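# Push utility cart through self-closing door into taped bay

## Task

Move the utility cart past the self-closing door and leave it parked inside the yellow-taped area. All four of its wheels must lie fully within the tape, none resting on the tape itself. The three tubes in its top tray must remain upright there. The robot must not fall over or finish leaning, or the attempt fails. The cart's final placement only counts if it stays put without the robot holding it.

## Robot and tools

Robot: a Hello Robot Stretch 3 with one arm. It has a two-wheel differential base (0.33 m long, 0.34 m wide) that cannot drive sideways, a lift on a vertical mast, and a telescoping arm pointing out of the robot's RIGHT side, ending in a wrist (yaw, pitch, roll) and a gripper. To carry the gripper forward you drive the base. On-the-spot turns pivot about the point between the drive wheels, 0.05 m behind the front edge. With the arm retracted and wrist folded, the wrist pokes 0.06 m past the right side and a turn sweeps a 0.28 m radius; an unfolded, level wrist reaches beyond that.

Frames: the base frame has its origin on the floor between the drive wheels, x forward, y left, z up. hand_pose is reported in it, at the point where closed fingertips meet. The odometry frame is the base frame as it was at the scene's start; base_odometry heading is positive leftward, -3.142 to 3.142, and counts wheel slip as travel.

execute_actions(actions): a list of actions run in order; an empty list just returns the current state and images. Each action may have "robot", "steps" (1 to 450 control steps, 30 per second, default 1) and "until" (ends the action early once all its conditions hold). {"steps": n} alone only waits. "robot" holds one command, {"stop": true} (brakes everything, clears the queue), or a list of up to 8 commands run one after another, which may include {"pause_s": s} with s at most 15.
A command may contain:
- "base": exactly one key. {"translate_m": d} is a relative drive of d metres along the robot's current heading, positive forward, |d| at most 1. {"rotate_rad": d} is a relative turn in radians, positive to the left (counter-clockwise seen from above), |d| at most 3.2. Both are measured from where the base stands when that command begins.
- "joints": absolute targets by name; unnamed joints keep their targets. Ranges: lift_m 0 to 1.1 (arm height, m); arm_m 0 to 0.52 (extension, m); wrist_yaw_rad -1.345 to 4.42 (0 along the arm, positive toward the front, 3.0 folded over the base); wrist_pitch_rad -1.57 to 0.451 (negative tips fingers down); wrist_roll_rad -2.911 to 2.911; gripper_m -0.089 to 0.179 (wider when higher; the real fingertip gap is 0.007 to 0.025 m less, zero below 0.007); head_pan_rad -3.953 to 1.73 (positive left, -1.57 faces along the arm); head_tilt_rad -1.53 to 0.419 (negative down).
- "contact_limits": {"arm_m": e}, effort percent 1 to 100, at which an arm_m move halts; lower is gentler, too low halts instantly. Applies until arm_m's next command.
Base and joint motions in one command start together and keep running across later actions and while you think. A new command overrides at once and discards any older queue. Any out-of-range value or bad field rejects the whole call.
"until" examples: {"robot": {"status": "ended"}} (no motion moving, no queue running); field comparisons like {"robot": {"lift_m": [">", 0.3], "base_status": ["!=", "moving"]}}; {"any": {"status": "ended"}} fires when any one motion or queue ends.

Speed: full speed (0.30 m/s, 1.9 rad/s) only when stowed: lift_m under 0.30, arm_m under 0.03, wrist_yaw_rad over 2.54. Otherwise 0.10 m/s and 0.63 rad/s.

Safety: fold or unfold the wrist only with lift_m 0.32 to 0.95, wrist_pitch_rad -0.4, wrist_roll_rad near 0; once folded the lift may drop to 0.25. With wrist_yaw_rad under -0.4 keep pitch at -0.5 or lower. Pushing against something rigid with the gripper higher than about 0.45 m can tip the robot; so can a repeated push after a contact_stop, driving while hooked on something immovable, or snagging furniture (especially reversing). If tilt appears, reverse the last move in small steps, free the gripper, and lower lift_m to about 0.2 if still tipped. Release the cart before finishing and let everything settle; keep the tubes from toppling. Something may occasionally nudge loose objects.

Results: base_status shows progress, e.g. "moving (translate_m +0.1200 of +0.3000)". joint_goals, joint_status, measured_speeds (units per second), and a line with refusals, queue (idle/running/done/dropped/stopped) and queue_left. Status words: moving, done (within tolerance), off_target (resting away from goal, may still push; for the base something blocks it), contact_stop (lift or arm pushed firmly and went slack), time_out, stopped, not_commanded, torque_fault (wrist servo off about 10 s, goals refused). "refused:"/"dropped:" lines name the goal and reason, counting from 0. robot.on_its_own reports goals changed by the robot, slack or off joints, resting motors with unusual effort, and base_tilt leaning 3 degrees or more (7.5 while driving). motor_effort is percent with the peak in brackets; positive wheel effort drives forward. lidar_m: 12 distances in 30-degree sectors, first straight ahead, counter-clockwise (4th left, 7th behind, 10th right), in a plane 0.17 m up, range 0.15 to 12 m, "-" for none. wrist_depth_mm and head_depth_mm: 7x7 grids of median depth in mm. Each result has an image from head_camera, nav_camera and wrist_camera.

zoom_image(camera, region): a magnified crop of that camera's latest image; region is [x0, y0, x1, y1] in pixels, at most 504 by 504.

finished_scene(scene): ends the scene given by number once the robot has settled; irreversible, and reports whether the task succeeded.

Each tool is called after "Emit:" as name([rows], argument=value, ...), one row to a line, values as JSON.

## Session

Emit:
execute_actions(actions=[])

Scene clock: 0.00 s.
robot.base_odometry: x=+0.000 y=+0.000 heading=+0.000 (m, m, rad; robot's odometry frame)
robot.turned_by_wheels: +0.000 (rad since the last result)
robot.turned_by_imu: +0.000 (rad since the last result)
robot.base_tilt: forward=+1.6 right=+0.5 (deg)
robot.lidar_m: 1.23 1.29 1.74 1.57 1.37 0.87 0.79 0.79 0.97 0.95 0.96 1.17
robot.head_depth_mm: 1727 1898 1943 1960 1988 2019 1978 / 2029 2251 2255 2267 2289 2362 2142 / 2115 2838 2974 3066 3106 3000 2175 / 2083 2988 3015 3056 3067 3037 2197 / 2063 2962 2957 2983 1538 1339 1353 / 2050 2888 2901 2903 2928 1501 1429 / 2049 2818 2820 1284 1285 1308 1433
robot.base_status: not_commanded
robot.joint_positions: lift_m=+0.392 arm_m=-0.001 wrist_yaw_rad=+3.037 wrist_pitch_rad=-0.337 wrist_roll_rad=-0.005 gripper_m=+0.037 head_pan_rad=-0.008 head_tilt_rad=-0.019
robot.joint_goals: lift_m=+0.392 arm_m=-0.001 wrist_yaw_rad=+3.037 wrist_pitch_rad=-0.337 wrist_roll_rad=-0.005 gripper_m=+0.037 head_pan_rad=-0.008 head_tilt_rad=-0.019
robot.joint_status: lift_m=not_commanded arm_m=not_commanded wrist_yaw_rad=not_commanded wrist_pitch_rad=not_commanded wrist_roll_rad=not_commanded gripper_m=not_commanded head_pan_rad=not_commanded head_tilt_rad=not_commanded
robot.measured_speeds: translate_m=+0.000 rotate_rad=+0.000 lift_m=+0.000 arm_m=+0.000 wrist_yaw_rad=+0.000 wrist_pitch_rad=+0.000 wrist_roll_rad=+0.000 head_pan_rad=+0.000 head_tilt_rad=+0.000
robot: refusals=0 queue=idle queue_left=0
robot.motor_effort: left_wheel=+0 right_wheel=+0 lift_m=+35 arm_m=-1 wrist_yaw_rad=+1 wrist_pitch_rad=+7 wrist_roll_rad=+0 gripper_m=+0 head_pan_rad=+0 head_tilt_rad=+1 (%)
robot.hand_pose: x=+0.0032 y=+0.0882 z=+0.4236 quat_wxyz=(+0.155, +0.700, +0.083, +0.692) (m; robot's base frame)
robot.wrist_depth_mm: - - - - - - - / - - - - - - - / - - - - - - - / - - - - - - - / 878 872 - 877 903 878 879 / 699 719 - 718 730 709 703 / 606 596 - 603 583 598 593
pictures: head_camera (sideways: a quarter turn clockwise sets it upright), nav_camera (sideways: a quarter turn counterclockwise sets it upright), wrist_camera
Images, in order (width x height): head_camera 896x504, nav_camera 672x504, wrist_camera 644x364.

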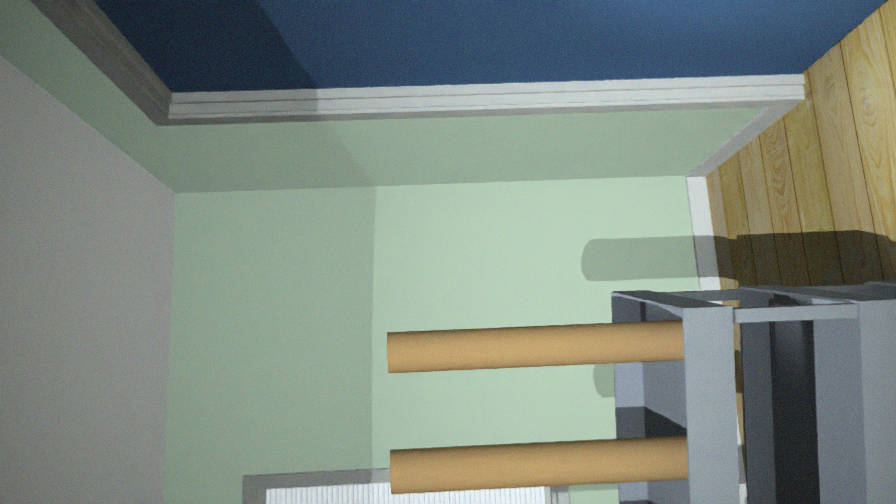

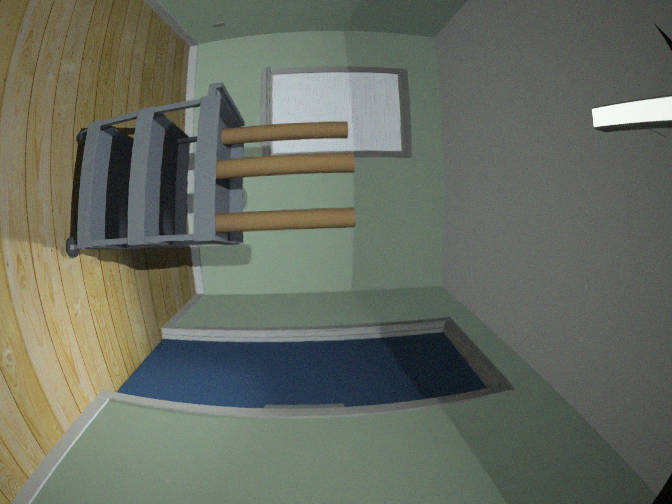

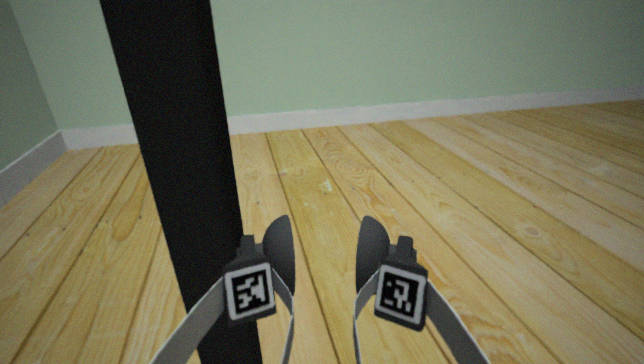

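Emit:
execute_actions([
  {"robot":{"base":{"rotate_rad":0.26},"joints":{"head_tilt_rad":-0.75,"head_pan_rad":-0.3,"lift_m":0.26}},"steps":100,"until":{"robot":{"status":"ended"}}},
])

Scene clock: 2.70 s.
robot.base_odometry: x=+0.000 y=+0.000 heading=+0.260 (m, m, rad; robot's odometry frame)
robot.turned_by_wheels: +0.260 (rad since the last result)
robot.turned_by_imu: +0.259 (rad since the last result)
robot.base_tilt: forward=+1.5 right=+0.5 (deg)
robot.lidar_m: 1.23 2.06 1.61 1.57 1.03 0.80 0.78 0.84 0.97 0.95 1.02 1.49
robot.head_depth_mm: 1734 1841 1954 1808 1575 1348 1170 / 2027 2214 2286 1894 1568 1345 1179 / 2489 2753 2385 1877 1571 1345 1179 / 2717 2989 2402 1913 1571 1347 1173 / 2636 2876 1896 1779 1563 1343 1178 / 1211 1267 1567 1741 1571 1348 1177 / 2464 1358 1567 1757 1572 1348 1178
robot.base_status: done (rotate_rad +0.2598 of +0.2600)
robot.joint_positions: lift_m=+0.260 arm_m=-0.001 wrist_yaw_rad=+3.037 wrist_pitch_rad=-0.338 wrist_roll_rad=-0.005 gripper_m=+0.037 head_pan_rad=-0.293 head_tilt_rad=-0.741
robot.joint_goals: lift_m=+0.260 arm_m=-0.001 wrist_yaw_rad=+3.037 wrist_pitch_rad=-0.338 wrist_roll_rad=-0.005 gripper_m=+0.037 head_pan_rad=-0.300 head_tilt_rad=-0.750
robot.joint_status: lift_m=done arm_m=not_commanded wrist_yaw_rad=not_commanded wrist_pitch_rad=not_commanded wrist_roll_rad=not_commanded gripper_m=not_commanded head_pan_rad=done head_tilt_rad=done
robot.measured_speeds: translate_m=+0.000 rotate_rad=+0.000 lift_m=+0.000 arm_m=+0.000 wrist_yaw_rad=+0.000 wrist_pitch_rad=+0.000 wrist_roll_rad=+0.000 head_pan_rad=+0.000 head_tilt_rad=+0.000
robot: refusals=0 queue=done queue_left=0
robot.motor_effort: left_wheel=-2(7) right_wheel=+4(8) lift_m=+24(36) arm_m=-1(1) wrist_yaw_rad=+2(0) wrist_pitch_rad=+7(7) wrist_roll_rad=+0(0) gripper_m=+0(0) head_pan_rad=-5(32) head_tilt_rad=-4(31) (%)
robot.hand_pose: x=+0.0032 y=+0.0881 z=+0.2913 quat_wxyz=(+0.155, +0.700, +0.083, +0.692) (m; robot's base frame)
robot.wrist_depth_mm: 932 - - - - - - / 952 - - - - - - / 909 - - - - - - / 834 876 853 830 841 855 821 / 679 657 - 674 659 659 645 / 538 537 - 527 544 536 529 / 449 473 - - 445 451 445
pictures: head_camera (sideways: a quarter turn clockwise sets it upright), nav_camera (sideways: a quarter turn counterclockwise sets it upright), wrist_camera
camera_calibration (this result's frames):
head_camera: T_world_to_cam=[[-0.65544, 0.246681, -0.713825, 0.956201], [0.338443, 0.940877, 0.0143841, -0.0245888], [0.67517, -0.232161, -0.700176, 0.868221], [0, 0, 0, 1]] pos_world=[0.0488574, -0.0111747, 1.29082]
nav_camera: T_world_to_cam=[[0.599178, -0.219539, 0.769928, -0.965678], [-0.329211, -0.944166, -0.0130214, 0.0730076], [0.729799, -0.245667, -0.637998, 0.789832], [0, 0, 0, 1]] pos_world=[0.0262293, 0.0509626, 1.24836]
wrist_camera: T_world_to_cam=[[0.997359, -0.0726201, -0.00144755, 0.00745906], [-0.0351393, -0.464967, -0.88463, 0.339582], [0.0635688, 0.882344, -0.466291, 0.222124], [0, 0, 0, 1]] pos_world=[-0.00962687, -0.0375539, 0.40399]
Images, in order (width x height): head_camera 896x504, nav_camera 672x504, wrist_camera 644x364.

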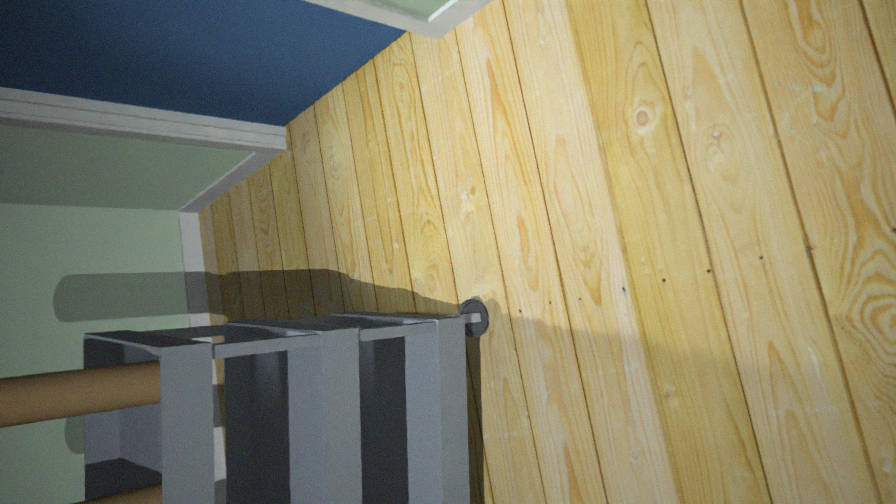

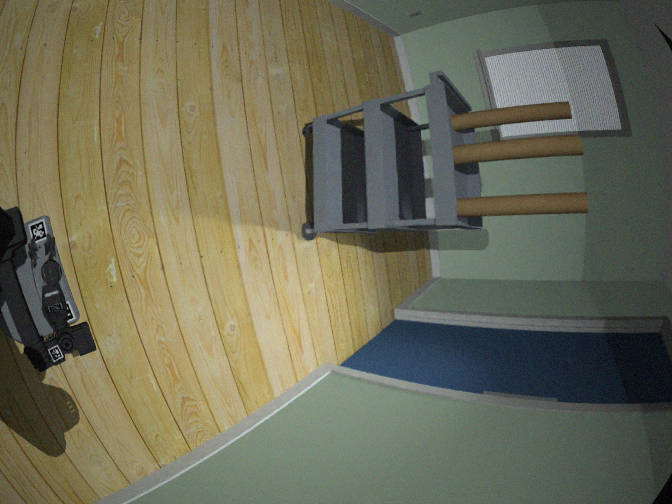

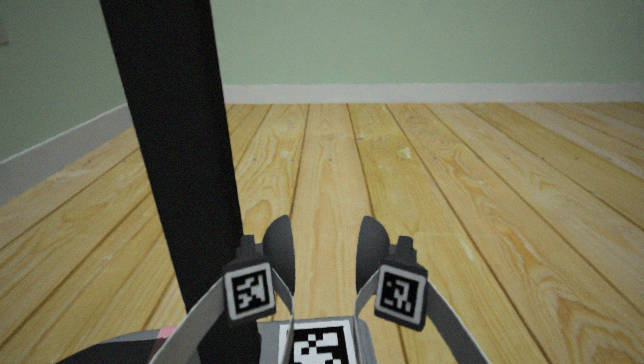

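Emit:
execute_actions([
  {"robot":[{"base":{"rotate_rad":-0.43}},{"base":{"translate_m":0.8}},{"base":{"translate_m":0.8}},{"base":{"rotate_rad":1.95},"joints":{"head_tilt_rad":-1.2,"head_pan_rad":-0.2}},{"joints":{"lift_m":0.55,"wrist_pitch_rad":-0.4}}],"steps":450,"until":{"robot":{"status":"ended"}}},
  {"robot":{"joints":{"wrist_yaw_rad":1.57,"gripper_m":0.13}},"steps":150,"until":{"robot":{"status":"ended"}}},
])

Scene clock: 23.30 s.
robot.base_odometry: x=+1.577 y=-0.271 heading=+1.780 (m, m, rad; robot's odometry frame)
robot.turned_by_wheels: +1.520 (rad since the last result)
robot.turned_by_imu: +1.524 (rad since the last result)
robot.base_tilt: forward=+1.6 right=+0.5 (deg)
robot.lidar_m: 0.32 0.37 2.35 1.38 0.57 0.48 0.49 0.52 0.74 1.47 1.55 0.32
robot.head_depth_mm: 1783 1629 1494 1380 1285 1224 - / 1789 1624 1488 1382 1296 - 1138 / 646 597 570 1337 1282 1219 - / 662 604 568 881 1273 1210 - / 659 602 568 877 1263 1201 - / 658 602 548 879 1264 1191 1130 / 640 512 542 875 1261 1185 1128
robot.base_status: done (rotate_rad +1.9499 of +1.9500)
robot.joint_positions: lift_m=+0.550 arm_m=-0.001 wrist_yaw_rad=+1.572 wrist_pitch_rad=-0.414 wrist_roll_rad=-0.005 gripper_m=+0.130 head_pan_rad=-0.207 head_tilt_rad=-1.186
robot.joint_goals: lift_m=+0.550 arm_m=-0.001 wrist_yaw_rad=+1.570 wrist_pitch_rad=-0.400 wrist_roll_rad=-0.005 gripper_m=+0.130 head_pan_rad=-0.200 head_tilt_rad=-1.200
robot.joint_status: lift_m=done arm_m=not_commanded wrist_yaw_rad=done wrist_pitch_rad=done wrist_roll_rad=not_commanded gripper_m=done head_pan_rad=done head_tilt_rad=done
robot.measured_speeds: translate_m=+0.000 rotate_rad=+0.000 lift_m=+0.000 arm_m=+0.000 wrist_yaw_rad=+0.000 wrist_pitch_rad=+0.000 wrist_roll_rad=+0.000 head_pan_rad=+0.000 head_tilt_rad=+0.000
robot: refusals=0 queue=done queue_left=0
robot.motor_effort: left_wheel=-2(13) right_wheel=+3(14) lift_m=+43(45) arm_m=-2(2) wrist_yaw_rad=-2(3) wrist_pitch_rad=+6(7) wrist_roll_rad=+0(0) gripper_m=+0(80) head_pan_rad=+4(18) head_tilt_rad=-6(27) (%)
robot.hand_pose: x=+0.2036 y=-0.1442 z=+0.5632 quat_wxyz=(+0.593, +0.591, -0.384, +0.389) (m; robot's base frame)
robot.wrist_depth_mm: - - - 197 - - - / - 664 746 215 - - - / 458 536 534 467 - - - / 343 309 284 254 - - - / 715 344 299 272 966 - - / 795 862 663 622 853 - 838 / 735 533 570 554 720 715 708
pictures: head_camera (sideways: a quarter turn clockwise sets it upright), nav_camera (sideways: a quarter turn counterclockwise sets it upright), wrist_camera
camera_calibration (this result's frames):
head_camera: T_world_to_cam=[[-0.908504, 0.2384, -0.343201, 0.474922], [0.257194, 0.966312, -0.00959534, 0.00712684], [0.329351, -0.0969866, -0.939213, 1.18105], [0, 0, 0, 1]] pos_world=[0.0406551, -0.00556215, 1.27232]
nav_camera: T_world_to_cam=[[0.879656, -0.222398, 0.42041, -0.512005], [-0.248074, -0.968719, 0.00660884, 0.0469544], [0.40579, -0.110106, -0.90731, 1.14197], [0, 0, 0, 1]] pos_world=[-0.00136174, 0.0573544, 1.25106]
wrist_camera: T_world_to_cam=[[0.0331958, -0.999441, -0.00386463, -0.144903], [-0.531542, -0.01438, -0.84691, 0.623925], [0.846382, 0.0301681, -0.531722, 0.295753], [0, 0, 0, 1]] pos_world=[0.0861323, -0.144772, 0.685107]
Images, in order (width x height): head_camera 896x504, nav_camera 672x504, wrist_camera 644x364.

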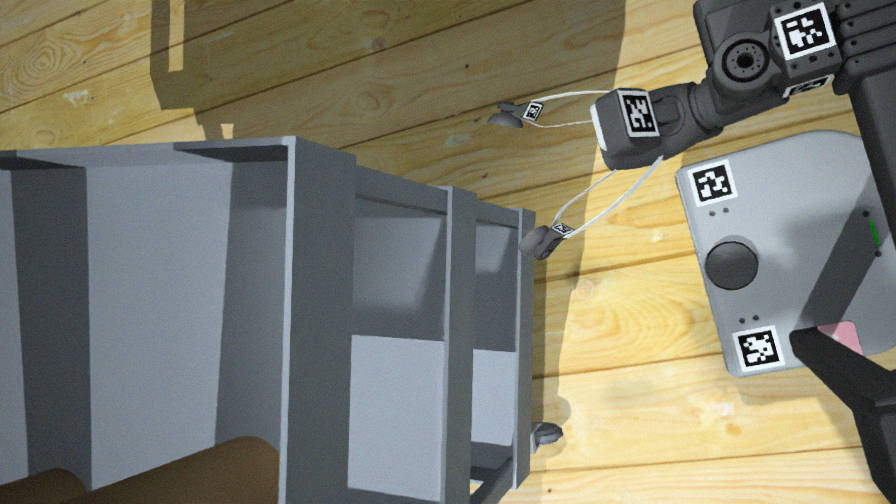

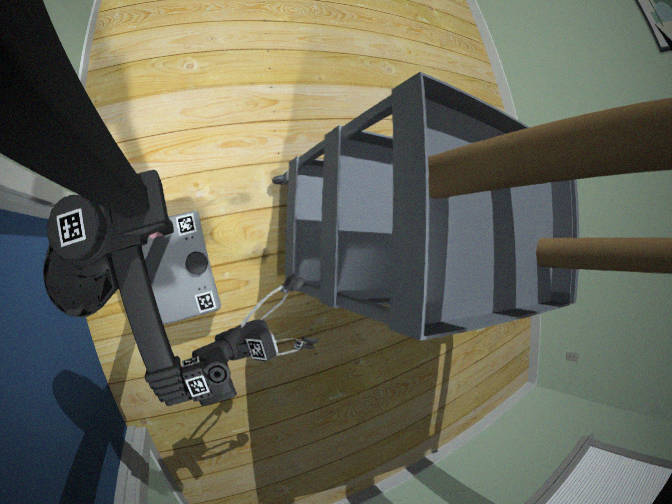

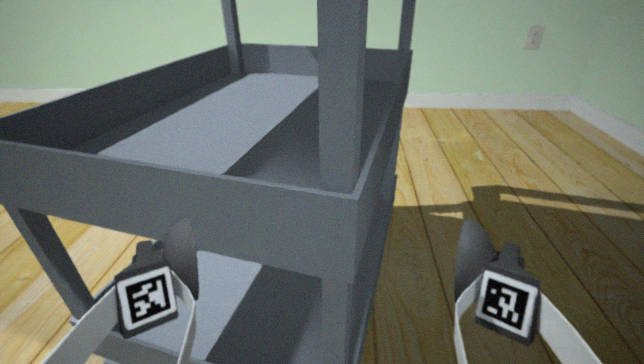

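Emit:
execute_actions([
  {"robot":[{"joints":{"lift_m":0.32,"arm_m":0.012}},{"base":{"translate_m":0.115}},{"joints":{"gripper_m":-0.03}},{"base":{"rotate_rad":0.12}},{"base":{"translate_m":-0.45},"joints":{"head_tilt_rad":-1.3,"head_pan_rad":-1.57}}],"steps":450,"until":{"robot":{"status":"ended"}}},
])

Scene clock: 38.57 s.
robot.base_odometry: x=+1.698 y=-0.584 heading=+1.900 (m, m, rad; robot's odometry frame)
robot.turned_by_wheels: +0.120 (rad since the last result)
robot.turned_by_imu: +0.116 (rad since the last result)
robot.base_tilt: forward=+1.5 right=+0.5 (deg)
robot.lidar_m: 0.22 0.28 2.38 0.34 0.34 0.29 0.28 0.28 0.38 1.32 1.54 0.22
robot.head_depth_mm: 603 694 734 763 791 754 823 / 840 797 960 1081 1072 - 1135 / 1553 1469 1347 1341 - - - / 1563 1485 1401 1336 - - 1144 / 1560 1481 1393 1323 1242 1196 1134 / 1567 1476 1395 1312 1096 1179 1139 / 1570 1468 1387 1309 782 1032 1119
robot.base_status: done (translate_m -0.4499 of -0.4500)
robot.joint_positions: lift_m=+0.320 arm_m=+0.012 wrist_yaw_rad=+1.569 wrist_pitch_rad=-0.417 wrist_roll_rad=+0.009 gripper_m=-0.014 head_pan_rad=-1.566 head_tilt_rad=-1.285
robot.joint_goals: lift_m=+0.320 arm_m=+0.012 wrist_yaw_rad=+1.570 wrist_pitch_rad=-0.400 wrist_roll_rad=+0.009 gripper_m=-0.015 head_pan_rad=-1.570 head_tilt_rad=-1.300
robot.joint_status: lift_m=done arm_m=done wrist_yaw_rad=done wrist_pitch_rad=done wrist_roll_rad=not_commanded gripper_m=done head_pan_rad=done head_tilt_rad=done
robot.measured_speeds: translate_m=+0.000 rotate_rad=+0.000 lift_m=+0.000 arm_m=+0.000 wrist_yaw_rad=+0.000 wrist_pitch_rad=+0.000 wrist_roll_rad=+0.000 head_pan_rad=+0.000 head_tilt_rad=+0.000
robot: refusals=0 queue=done queue_left=0
robot.on_its_own: gripper_m is held at -0.015, not at your -0.030, by its stall guard, which is not easing now
robot.motor_effort: left_wheel=-6(61) right_wheel=-8(42) lift_m=+30(41) arm_m=+1(2) wrist_yaw_rad=+2(33) wrist_pitch_rad=+8(10) wrist_roll_rad=-7(8) gripper_m=-21(100) head_pan_rad=-2(56) head_tilt_rad=-6(15) (%)
robot.hand_pose: x=+0.2032 y=-0.1574 z=+0.3331 quat_wxyz=(+0.592, +0.594, -0.389, +0.383) (m; robot's base frame)
robot.wrist_depth_mm: - - - 84 - - - / - - - 91 - - - / - - 689 100 695 - - / 857 528 584 110 586 828 823 / 430 463 462 121 491 656 657 / 384 386 396 136 571 556 550 / 469 299 324 161 456 472 471
pictures: head_camera (sideways: a quarter turn clockwise sets it upright), nav_camera (sideways: a quarter turn counterclockwise sets it upright), wrist_camera
camera_calibration (this result's frames):
head_camera: T_world_to_cam=[[0.0426717, 0.967744, -0.248295, 0.345524], [0.998744, -0.0478521, -0.014863, 0.00945965], [-0.026265, -0.247349, -0.96857, 1.22131], [0, 0, 0, 1]] pos_world=[0.00788587, -0.031836, 1.26886]
nav_camera: T_world_to_cam=[[-0.033033, -0.944012, 0.328254, -0.386412], [-0.999188, 0.0387731, 0.0109553, 0.0458788], [-0.0230693, -0.327626, -0.944526, 1.19291], [0, 0, 0, 1]] pos_world=[0.0605969, 0.0242728, 1.25308]
wrist_camera: T_world_to_cam=[[0.0242595, -0.999565, -0.0167779, -0.152852], [-0.534111, 0.00122749, -0.845414, 0.431106], [0.845066, 0.0294706, -0.533848, 0.174962], [0, 0, 0, 1]] pos_world=[0.0861123, -0.158471, 0.455301]
Images, in order (width x height): head_camera 896x504, nav_camera 672x504, wrist_camera 644x364.

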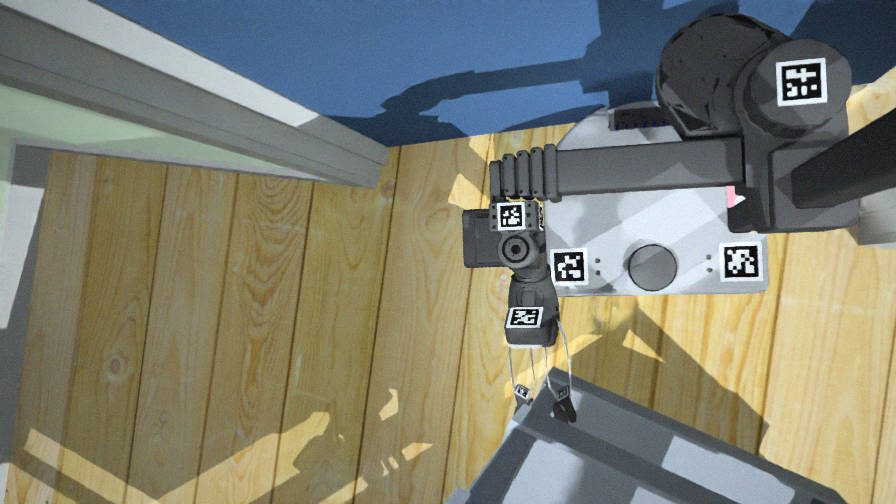

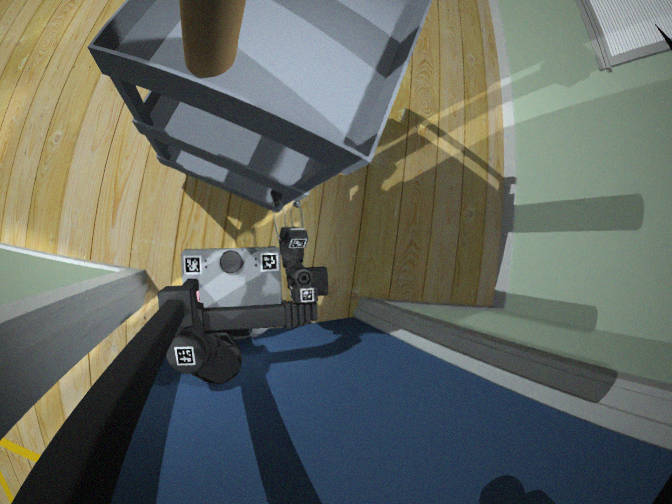

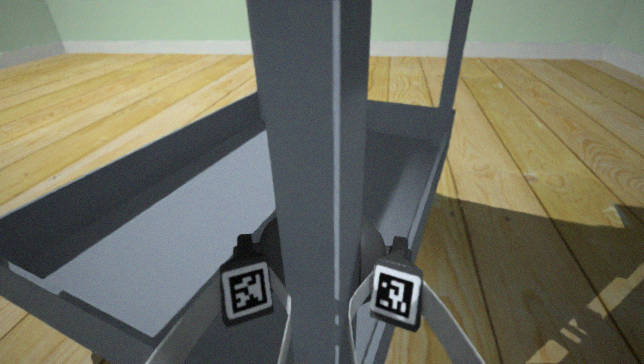

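Emit:
execute_actions([
  {"robot":[{"base":{"translate_m":-0.15}},{"base":{"rotate_rad":-0.13}},{"base":{"translate_m":-0.35},"joints":{"head_tilt_rad":-1.2,"head_pan_rad":1.3}}],"steps":450,"until":{"robot":{"status":"ended"}}},
])

Scene clock: 48.00 s.
robot.base_odometry: x=+1.816 y=-1.069 heading=+1.770 (m, m, rad; robot's odometry frame)
robot.turned_by_wheels: -0.130 (rad since the last result)
robot.turned_by_imu: -0.133 (rad since the last result)
robot.base_tilt: forward=+1.5 right=+0.5 (deg)
robot.lidar_m: 0.21 0.25 0.46 1.31 2.52 1.89 0.32 0.24 0.23 0.25 0.24 0.21
robot.head_depth_mm: 469 564 689 839 804 748 716 / 587 635 779 995 1079 1060 1110 / 752 869 1030 1300 1277 1197 1146 / 1048 1297 1436 1366 1276 1209 - / 1655 1577 1470 1362 1281 - - / 1732 1576 1453 1354 1295 - 937 / 1722 1572 1457 1362 - - 964
robot.base_status: done (translate_m -0.3500 of -0.3500)
robot.joint_positions: lift_m=+0.320 arm_m=+0.012 wrist_yaw_rad=+1.553 wrist_pitch_rad=-0.418 wrist_roll_rad=+0.007 gripper_m=-0.014 head_pan_rad=+1.293 head_tilt_rad=-1.199
robot.joint_goals: lift_m=+0.320 arm_m=+0.012 wrist_yaw_rad=+1.570 wrist_pitch_rad=-0.400 wrist_roll_rad=+0.007 gripper_m=-0.015 head_pan_rad=+1.300 head_tilt_rad=-1.200
robot.joint_status: lift_m=done arm_m=done wrist_yaw_rad=done wrist_pitch_rad=done wrist_roll_rad=not_commanded gripper_m=done head_pan_rad=done head_tilt_rad=done
robot.measured_speeds: translate_m=+0.000 rotate_rad=+0.000 lift_m=+0.000 arm_m=+0.000 wrist_yaw_rad=+0.000 wrist_pitch_rad=+0.000 wrist_roll_rad=+0.000 head_pan_rad=+0.000 head_tilt_rad=+0.000
robot: refusals=0 queue=done queue_left=0
robot.on_its_own: gripper_m is held at -0.015, not at your -0.030, by its stall guard, which is not easing now; wrist_yaw_rad is at rest, and its effort (+18) is outside its rest range (-12 to +12)
robot.motor_effort: left_wheel=-3(21) right_wheel=-8(38) lift_m=+30(30) arm_m=+1(1) wrist_yaw_rad=+18(19) wrist_pitch_rad=+8(9) wrist_roll_rad=-6(7) gripper_m=-20(23) head_pan_rad=+4(58) head_tilt_rad=+0(6) (%)
robot.hand_pose: x=+0.2030 y=-0.1609 z=+0.3328 quat_wxyz=(+0.595, +0.591, -0.392, +0.378) (m; robot's base frame)
robot.wrist_depth_mm: - - - 83 - - - / - - - 90 - - - / - - 722 98 717 - - / 816 547 566 109 763 817 817 / 434 458 459 121 636 671 623 / 390 384 392 135 566 557 432 / 277 328 317 157 467 482 419
pictures: head_camera (sideways: a quarter turn clockwise sets it upright), nav_camera (sideways: a quarter turn counterclockwise sets it upright), wrist_camera
camera_calibration (this result's frames):
head_camera: T_world_to_cam=[[-0.303504, -0.893524, -0.330908, 0.455222], [-0.94565, 0.325022, -0.0102938, 0.0153734], [0.11675, 0.309799, -0.943607, 1.18805], [0, 0, 0, 1]] pos_world=[0.0139945, 0.0336983, 1.27185]
nav_camera: T_world_to_cam=[[0.285772, 0.866858, 0.408523, -0.4929], [0.948687, -0.316134, 0.00718443, 0.0389049], [0.135376, 0.385508, -0.91272, 1.15064], [0, 0, 0, 1]] pos_world=[-0.0518211, -0.00400868, 1.2513]
wrist_camera: T_world_to_cam=[[0.00946246, -0.999842, -0.0150172, -0.15397], [-0.535015, 0.00762531, -0.844808, 0.431812], [0.84479, 0.0160284, -0.534859, 0.173309], [0, 0, 0, 1]] pos_world=[0.0860731, -0.160016, 0.455182]
Images, in order (width x height): head_camera 896x504, nav_camera 672x504, wrist_camera 644x364.

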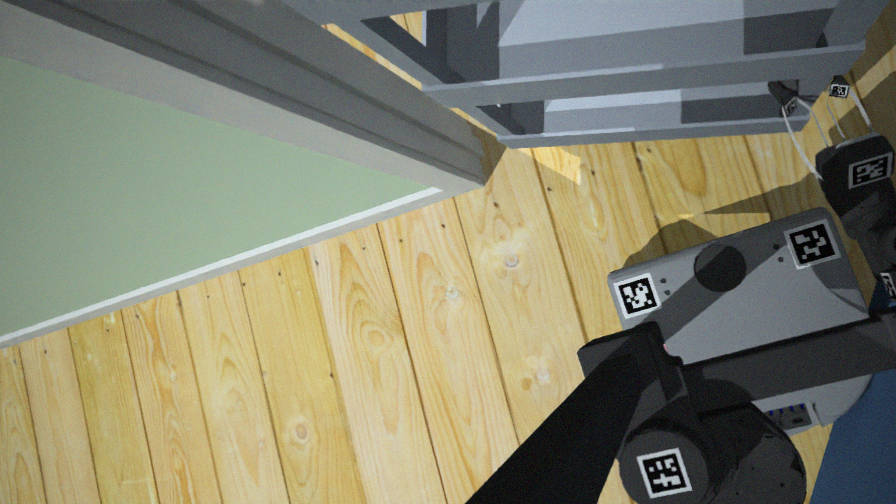

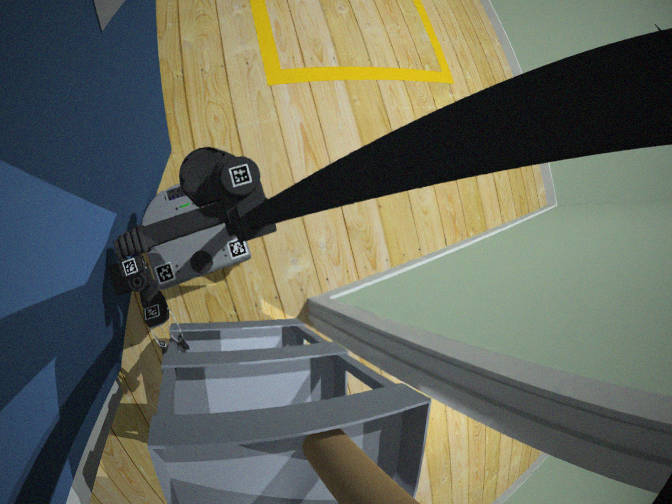

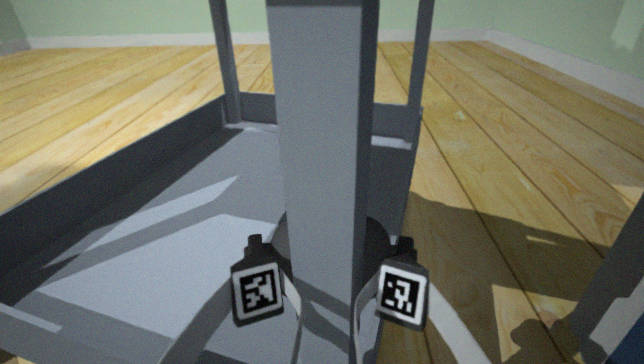

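Emit:
execute_actions([
  {"robot":[{"base":{"translate_m":-0.6},"joints":{"arm_m":0.05,"head_pan_rad":1.7,"head_tilt_rad":-1.1}}],"steps":450,"until":{"robot":{"status":"ended"}}},
])

Scene clock: 56.90 s.
robot.base_odometry: x=+1.935 y=-1.657 heading=+1.770 (m, m, rad; robot's odometry frame)
robot.turned_by_wheels: +0.000 (rad since the last result)
robot.turned_by_imu: +0.003 (rad since the last result)
robot.base_tilt: forward=+1.5 right=+0.5 (deg)
robot.lidar_m: 0.23 0.28 1.32 2.43 1.69 1.27 1.24 1.30 1.37 0.23 0.24 0.23
robot.head_depth_mm: 2009 1778 1589 1435 1313 1042 710 / 2006 1772 1589 1436 1310 1210 1003 / 2007 1779 1581 1428 1307 1203 1119 / 1977 1762 1588 1426 1306 1229 1105 / 1988 1752 1579 1426 1318 - - / 1995 1756 1591 - - - - / 1999 1798 - - 1291 - 1098
robot.base_status: done (translate_m -0.6000 of -0.6000)
robot.joint_positions: lift_m=+0.320 arm_m=+0.050 wrist_yaw_rad=+1.574 wrist_pitch_rad=-0.417 wrist_roll_rad=+0.005 gripper_m=-0.014 head_pan_rad=+1.694 head_tilt_rad=-1.097
robot.joint_goals: lift_m=+0.320 arm_m=+0.050 wrist_yaw_rad=+1.570 wrist_pitch_rad=-0.400 wrist_roll_rad=+0.005 gripper_m=-0.015 head_pan_rad=+1.700 head_tilt_rad=-1.100
robot.joint_status: lift_m=done arm_m=done wrist_yaw_rad=done wrist_pitch_rad=done wrist_roll_rad=not_commanded gripper_m=done head_pan_rad=done head_tilt_rad=done
robot.measured_speeds: translate_m=+0.000 rotate_rad=+0.000 lift_m=+0.000 arm_m=+0.000 wrist_yaw_rad=+0.000 wrist_pitch_rad=+0.000 wrist_roll_rad=+0.000 head_pan_rad=+0.000 head_tilt_rad=+0.000
robot: refusals=0 queue=done queue_left=0
robot.on_its_own: gripper_m is held at -0.015, not at your -0.030, by its stall guard, which is not easing now
robot.motor_effort: left_wheel=+1(16) right_wheel=-6(56) lift_m=+30(30) arm_m=+4(20) wrist_yaw_rad=-4(23) wrist_pitch_rad=+8(10) wrist_roll_rad=-5(7) gripper_m=-19(25) head_pan_rad=+4(39) head_tilt_rad=-1(8) (%)
robot.hand_pose: x=+0.2032 y=-0.1939 z=+0.3330 quat_wxyz=(+0.591, +0.594, -0.386, +0.385) (m; robot's base frame)
robot.wrist_depth_mm: 750 - - 83 - 206 86 / 822 889 - 90 - 185 82 / 915 875 708 99 687 168 78 / 862 543 571 108 543 153 75 / 438 450 475 122 453 140 72 / 385 383 391 136 331 130 69 / 325 296 315 161 394 117 66
pictures: head_camera (sideways: a quarter turn clockwise sets it upright), nav_camera (sideways: a quarter turn counterclockwise sets it upright), wrist_camera
camera_calibration (this result's frames):
head_camera: T_world_to_cam=[[0.0641314, -0.902785, -0.425284, 0.575897], [-0.997632, -0.0686084, -0.00479896, 0.00853779], [-0.0248456, 0.424585, -0.905047, 1.13884], [0, 0, 0, 1]] pos_world=[-0.000120402, 0.0369643, 1.27566]
nav_camera: T_world_to_cam=[[-0.0691143, 0.863619, 0.499384, -0.609087], [0.996931, 0.0782436, 0.00266224, 0.0444973], [-0.0367745, 0.498036, -0.866376, 1.09148], [0, 0, 0, 1]] pos_world=[-0.0463188, -0.0210579, 1.24968]
wrist_camera: T_world_to_cam=[[0.0307769, -0.999431, -0.0137716, -0.191604], [-0.534282, -0.00480527, -0.845293, 0.429914], [0.844746, 0.0333734, -0.534126, 0.176944], [0, 0, 0, 1]] pos_world=[0.0861198, -0.195334, 0.455275]
Images, in order (width x height): head_camera 896x504, nav_camera 672x504, wrist_camera 644x364.

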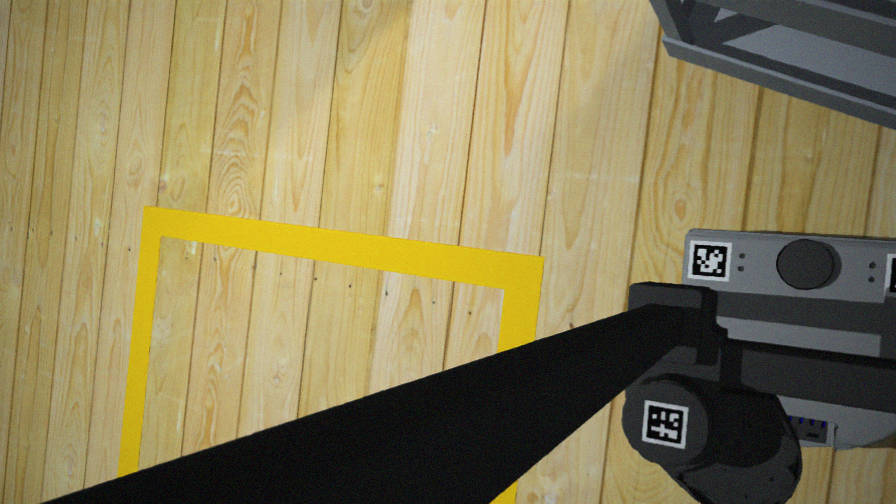

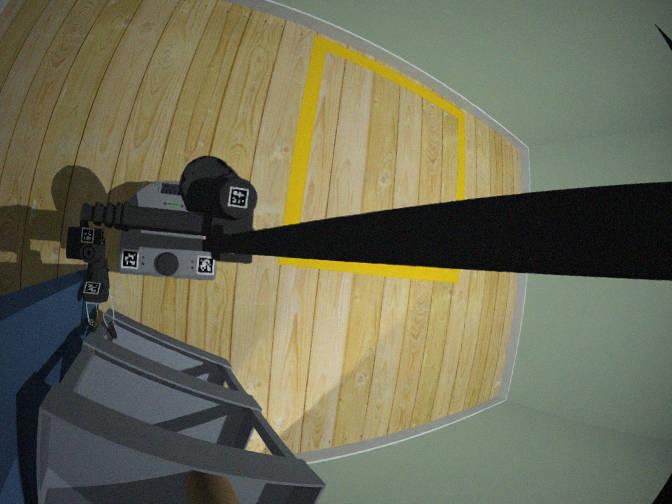

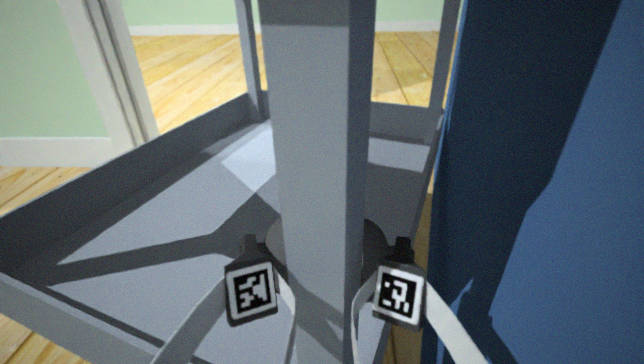

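Emit:
execute_actions([
  {"robot":[{"base":{"translate_m":-0.25},"joints":{"head_pan_rad":0.2,"head_tilt_rad":-1.4}},{"base":{"rotate_rad":-0.4}},{"base":{"translate_m":-0.25}},{"base":{"rotate_rad":-0.4}},{"base":{"translate_m":-0.2}},{"base":{"rotate_rad":-0.4}},{"base":{"translate_m":-0.2}},{"base":{"rotate_rad":-0.4}}],"steps":450,"until":{"robot":{"status":"ended"}}},
  {"steps":450,"until":{"robot":{"status":"ended"}}},
  {"robot":{"base":{"translate_m":-0.8}},"steps":450,"until":{"robot":{"status":"ended"}}},
])

Scene clock: 87.93 s.
robot.base_odometry: x=+0.866 y=-2.557 heading=+0.171 (m, m, rad; robot's odometry frame)
robot.turned_by_wheels: -1.599 (rad since the last result)
robot.turned_by_imu: -1.592 (rad since the last result)
robot.base_tilt: forward=+1.5 right=+0.5 (deg)
robot.lidar_m: 1.35 1.00 1.39 1.62 1.69 1.27 1.23 0.71 0.53 0.51 0.53 0.73
robot.head_depth_mm: 1442 1395 1342 1294 1260 1219 1178 / 1434 1390 1341 1301 1262 1210 1184 / 1430 1386 1338 1300 1259 1204 1178 / 1426 1379 1335 1293 1263 - 1175 / 1429 1371 1331 1287 - - 1171 / 1403 1373 1325 1281 1246 - 1157 / 1398 1368 1323 1278 1242 - 1166
robot.base_status: done (translate_m -0.8000 of -0.8000)
robot.joint_positions: lift_m=+0.320 arm_m=+0.050 wrist_yaw_rad=+1.719 wrist_pitch_rad=-0.414 wrist_roll_rad=-0.010 gripper_m=-0.014 head_pan_rad=+0.205 head_tilt_rad=-1.388
robot.joint_goals: lift_m=+0.320 arm_m=+0.050 wrist_yaw_rad=+1.718 wrist_pitch_rad=-0.400 wrist_roll_rad=-0.010 gripper_m=-0.015 head_pan_rad=+0.200 head_tilt_rad=-1.400
robot.joint_status: lift_m=done arm_m=done wrist_yaw_rad=done wrist_pitch_rad=done wrist_roll_rad=not_commanded gripper_m=done head_pan_rad=done head_tilt_rad=done
robot.measured_speeds: translate_m=+0.000 rotate_rad=+0.000 lift_m=+0.000 arm_m=+0.000 wrist_yaw_rad=+0.000 wrist_pitch_rad=+0.000 wrist_roll_rad=+0.000 head_pan_rad=+0.000 head_tilt_rad=+0.000
robot: refusals=0 queue=done queue_left=0
robot.on_its_own: wrist_yaw_rad is held at +1.718, not at your +1.570, by its stall guard, which is not easing now; gripper_m is held at -0.015, not at your -0.030, by its stall guard, which is not easing now
robot.motor_effort: left_wheel=+4(100) right_wheel=-4(59) lift_m=+37(40) arm_m=+2(7) wrist_yaw_rad=-2(91) wrist_pitch_rad=+6(9) wrist_roll_rad=+2(10) gripper_m=-8(28) head_pan_rad=-3(58) head_tilt_rad=-5(23) (%)
robot.hand_pose: x=+0.2011 y=-0.1616 z=+0.3334 quat_wxyz=(+0.564, +0.617, -0.338, +0.432) (m; robot's base frame)
robot.wrist_depth_mm: - - - - - 936 528 / - 995 - - - 897 513 / - - - - - 879 497 / 864 858 856 860 844 790 498 / 695 667 680 735 678 653 486 / 569 581 556 - 558 558 448 / 484 483 484 482 476 480 442
pictures: head_camera (sideways: a quarter turn clockwise sets it upright), nav_camera (sideways: a quarter turn counterclockwise sets it upright), wrist_camera
camera_calibration (this result's frames):
head_camera: T_world_to_cam=[[-0.976757, -0.155285, -0.147756, 0.220826], [-0.154003, 0.987865, -0.0201459, 0.0233669], [0.149091, 0.00307725, -0.988819, 1.24647], [0, 0, 0, 1]] pos_world=[0.0334534, 0.00737187, 1.26564]
nav_camera: T_world_to_cam=[[0.95973, 0.161694, 0.229723, -0.264155], [0.162549, -0.986581, 0.0153279, 0.0331012], [0.229119, 0.0226307, -0.973135, 1.22849], [0, 0, 0, 1]] pos_world=[-0.0333349, 0.0475677, 1.25567]
wrist_camera: T_world_to_cam=[[0.181295, -0.983429, 0.000516772, -0.191695], [-0.523176, -0.0968926, -0.846699, 0.412613], [0.832718, 0.153232, -0.532072, 0.198917], [0, 0, 0, 1]] pos_world=[0.0849805, -0.17902, 0.455296]
Images, in order (width x height): head_camera 896x504, nav_camera 672x504, wrist_camera 644x364.

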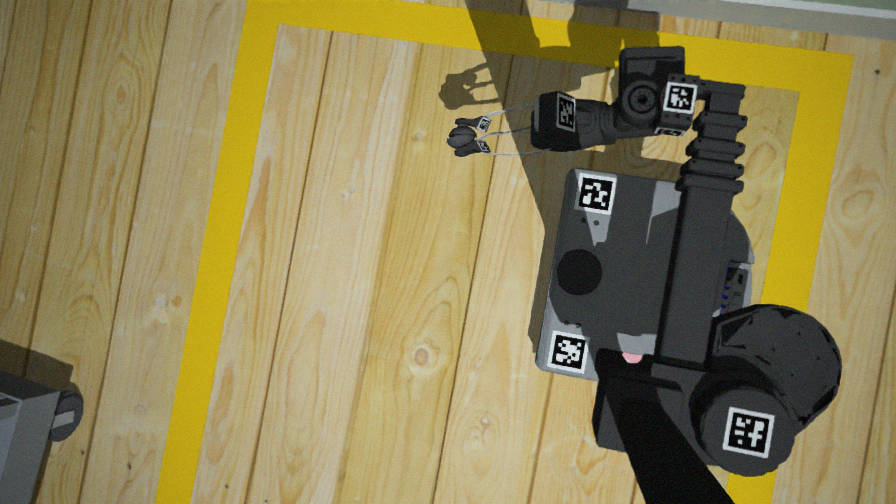

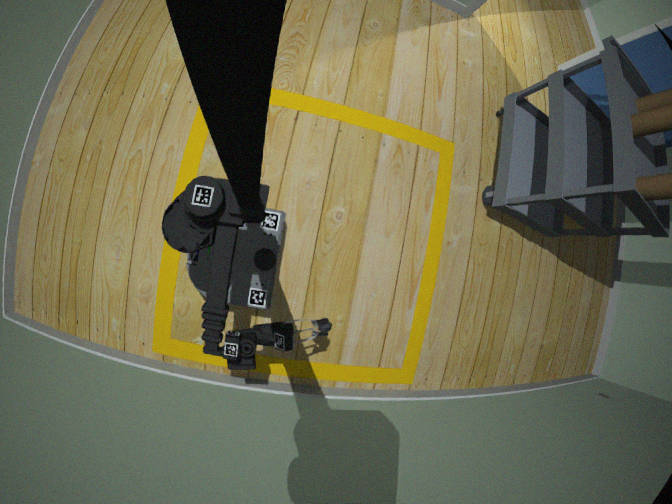

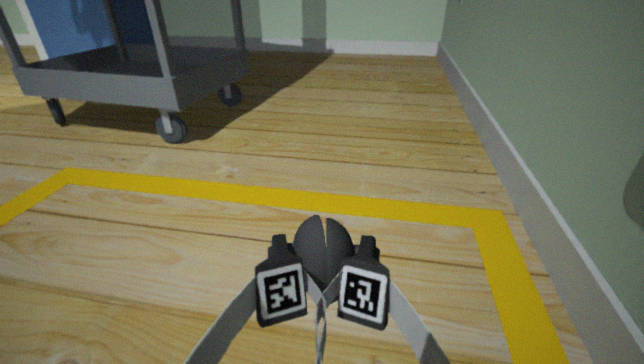

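Emit:
execute_actions([
  {"robot":[{"base":{"rotate_rad":0.63},"joints":{"arm_m":0.03,"wrist_yaw_rad":1.57,"gripper_m":0.15,"head_pan_rad":-0.2,"head_tilt_rad":-1.2}},{"base":{"translate_m":0.66}}],"steps":450,"until":{"robot":{"status":"ended"}}},
])

Scene clock: 99.10 s.
robot.base_odometry: x=+1.325 y=-2.083 heading=+0.801 (m, m, rad; robot's odometry frame)
robot.turned_by_wheels: +0.630 (rad since the last result)
robot.turned_by_imu: +0.633 (rad since the last result)
robot.base_tilt: forward=+1.5 right=+0.5 (deg)
robot.lidar_m: 0.43 0.71 1.22 1.32 1.78 1.76 1.15 0.92 0.91 0.98 1.49 0.38
robot.head_depth_mm: 523 609 1466 1371 1283 1218 1121 / 577 601 681 1365 1277 1206 1108 / 653 567 916 1122 1285 1219 - / 642 584 925 1228 1274 1217 - / 586 605 943 1330 1276 1215 - / 646 971 1172 1354 1271 1187 1142 / 622 972 1251 1352 1260 1186 1118
robot.base_status: done (translate_m +0.6600 of +0.6600)
robot.joint_positions: lift_m=+0.320 arm_m=+0.030 wrist_yaw_rad=+1.572 wrist_pitch_rad=-0.414 wrist_roll_rad=-0.010 gripper_m=+0.150 head_pan_rad=-0.193 head_tilt_rad=-1.199
robot.joint_goals: lift_m=+0.320 arm_m=+0.030 wrist_yaw_rad=+1.570 wrist_pitch_rad=-0.400 wrist_roll_rad=-0.010 gripper_m=+0.150 head_pan_rad=-0.200 head_tilt_rad=-1.200
robot.joint_status: lift_m=done arm_m=done wrist_yaw_rad=done wrist_pitch_rad=done wrist_roll_rad=not_commanded gripper_m=done head_pan_rad=done head_tilt_rad=done
robot.measured_speeds: translate_m=+0.000 rotate_rad=+0.000 lift_m=+0.000 arm_m=+0.000 wrist_yaw_rad=+0.000 wrist_pitch_rad=+0.000 wrist_roll_rad=+0.000 head_pan_rad=+0.000 head_tilt_rad=+0.000
robot: refusals=0 queue=done queue_left=0
robot.motor_effort: left_wheel=-3(7) right_wheel=+3(8) lift_m=+37(37) arm_m=-4(7) wrist_yaw_rad=-1(3) wrist_pitch_rad=+6(7) wrist_roll_rad=+2(2) gripper_m=+0(81) head_pan_rad=-4(39) head_tilt_rad=+0(13) (%)
robot.hand_pose: x=+0.2035 y=-0.1752 z=+0.3334 quat_wxyz=(+0.594, +0.590, -0.383, +0.390) (m; robot's base frame)
robot.wrist_depth_mm: - - - 803 219 - - / - - - 877 238 - - / - - 744 759 661 654 - / 844 857 537 565 507 631 837 / 667 714 652 407 347 682 674 / 572 - 567 431 378 - 559 / 484 461 484 469 473 462 485
pictures: head_camera (sideways: a quarter turn clockwise sets it upright), nav_camera (sideways: a quarter turn counterclockwise sets it upright), wrist_camera
camera_calibration (this result's frames):
head_camera: T_world_to_cam=[[-0.915943, 0.226861, -0.331033, 0.45912], [0.243904, 0.969745, -0.0102868, 0.0081079], [0.318684, -0.0901624, -0.943563, 1.18676], [0, 0, 0, 1]] pos_world=[0.040349, -0.00501778, 1.27185]
nav_camera: T_world_to_cam=[[0.887863, -0.211445, 0.408644, -0.49673], [-0.234791, -0.972019, 0.00717862, 0.0461317], [0.395692, -0.102319, -0.912666, 1.14899], [0, 0, 0, 1]] pos_world=[-0.00278501, 0.0573735, 1.25129]
wrist_camera: T_world_to_cam=[[0.0348133, -0.999394, 0.000357225, -0.178434], [-0.531736, -0.0188254, -0.846701, 0.427997], [0.846194, 0.0292865, -0.532069, 0.174501], [0, 0, 0, 1]] pos_world=[0.0861319, -0.17538, 0.455296]
Images, in order (width x height): head_camera 896x504, nav_camera 672x504, wrist_camera 644x364.

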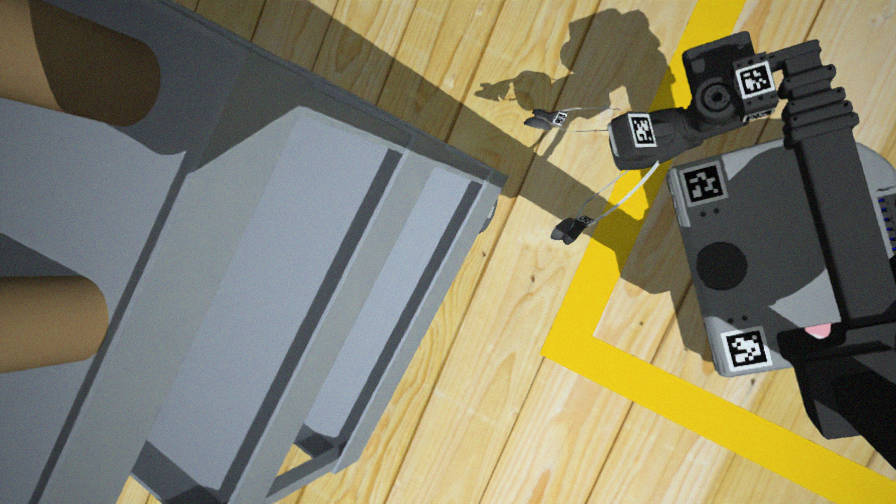

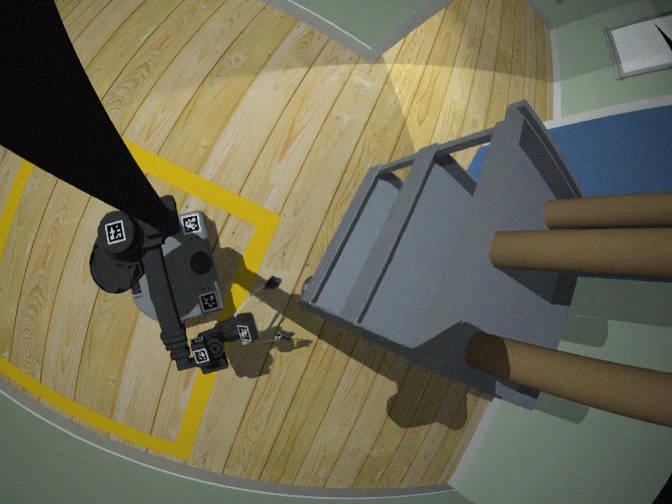

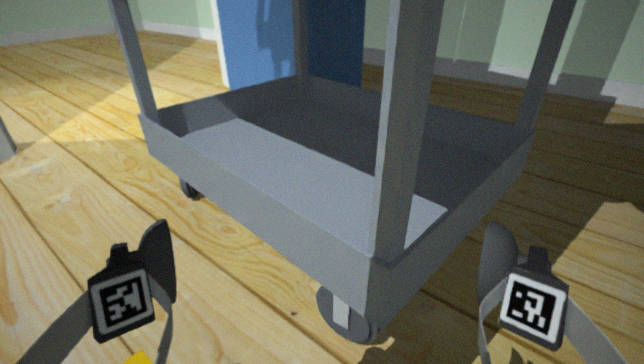

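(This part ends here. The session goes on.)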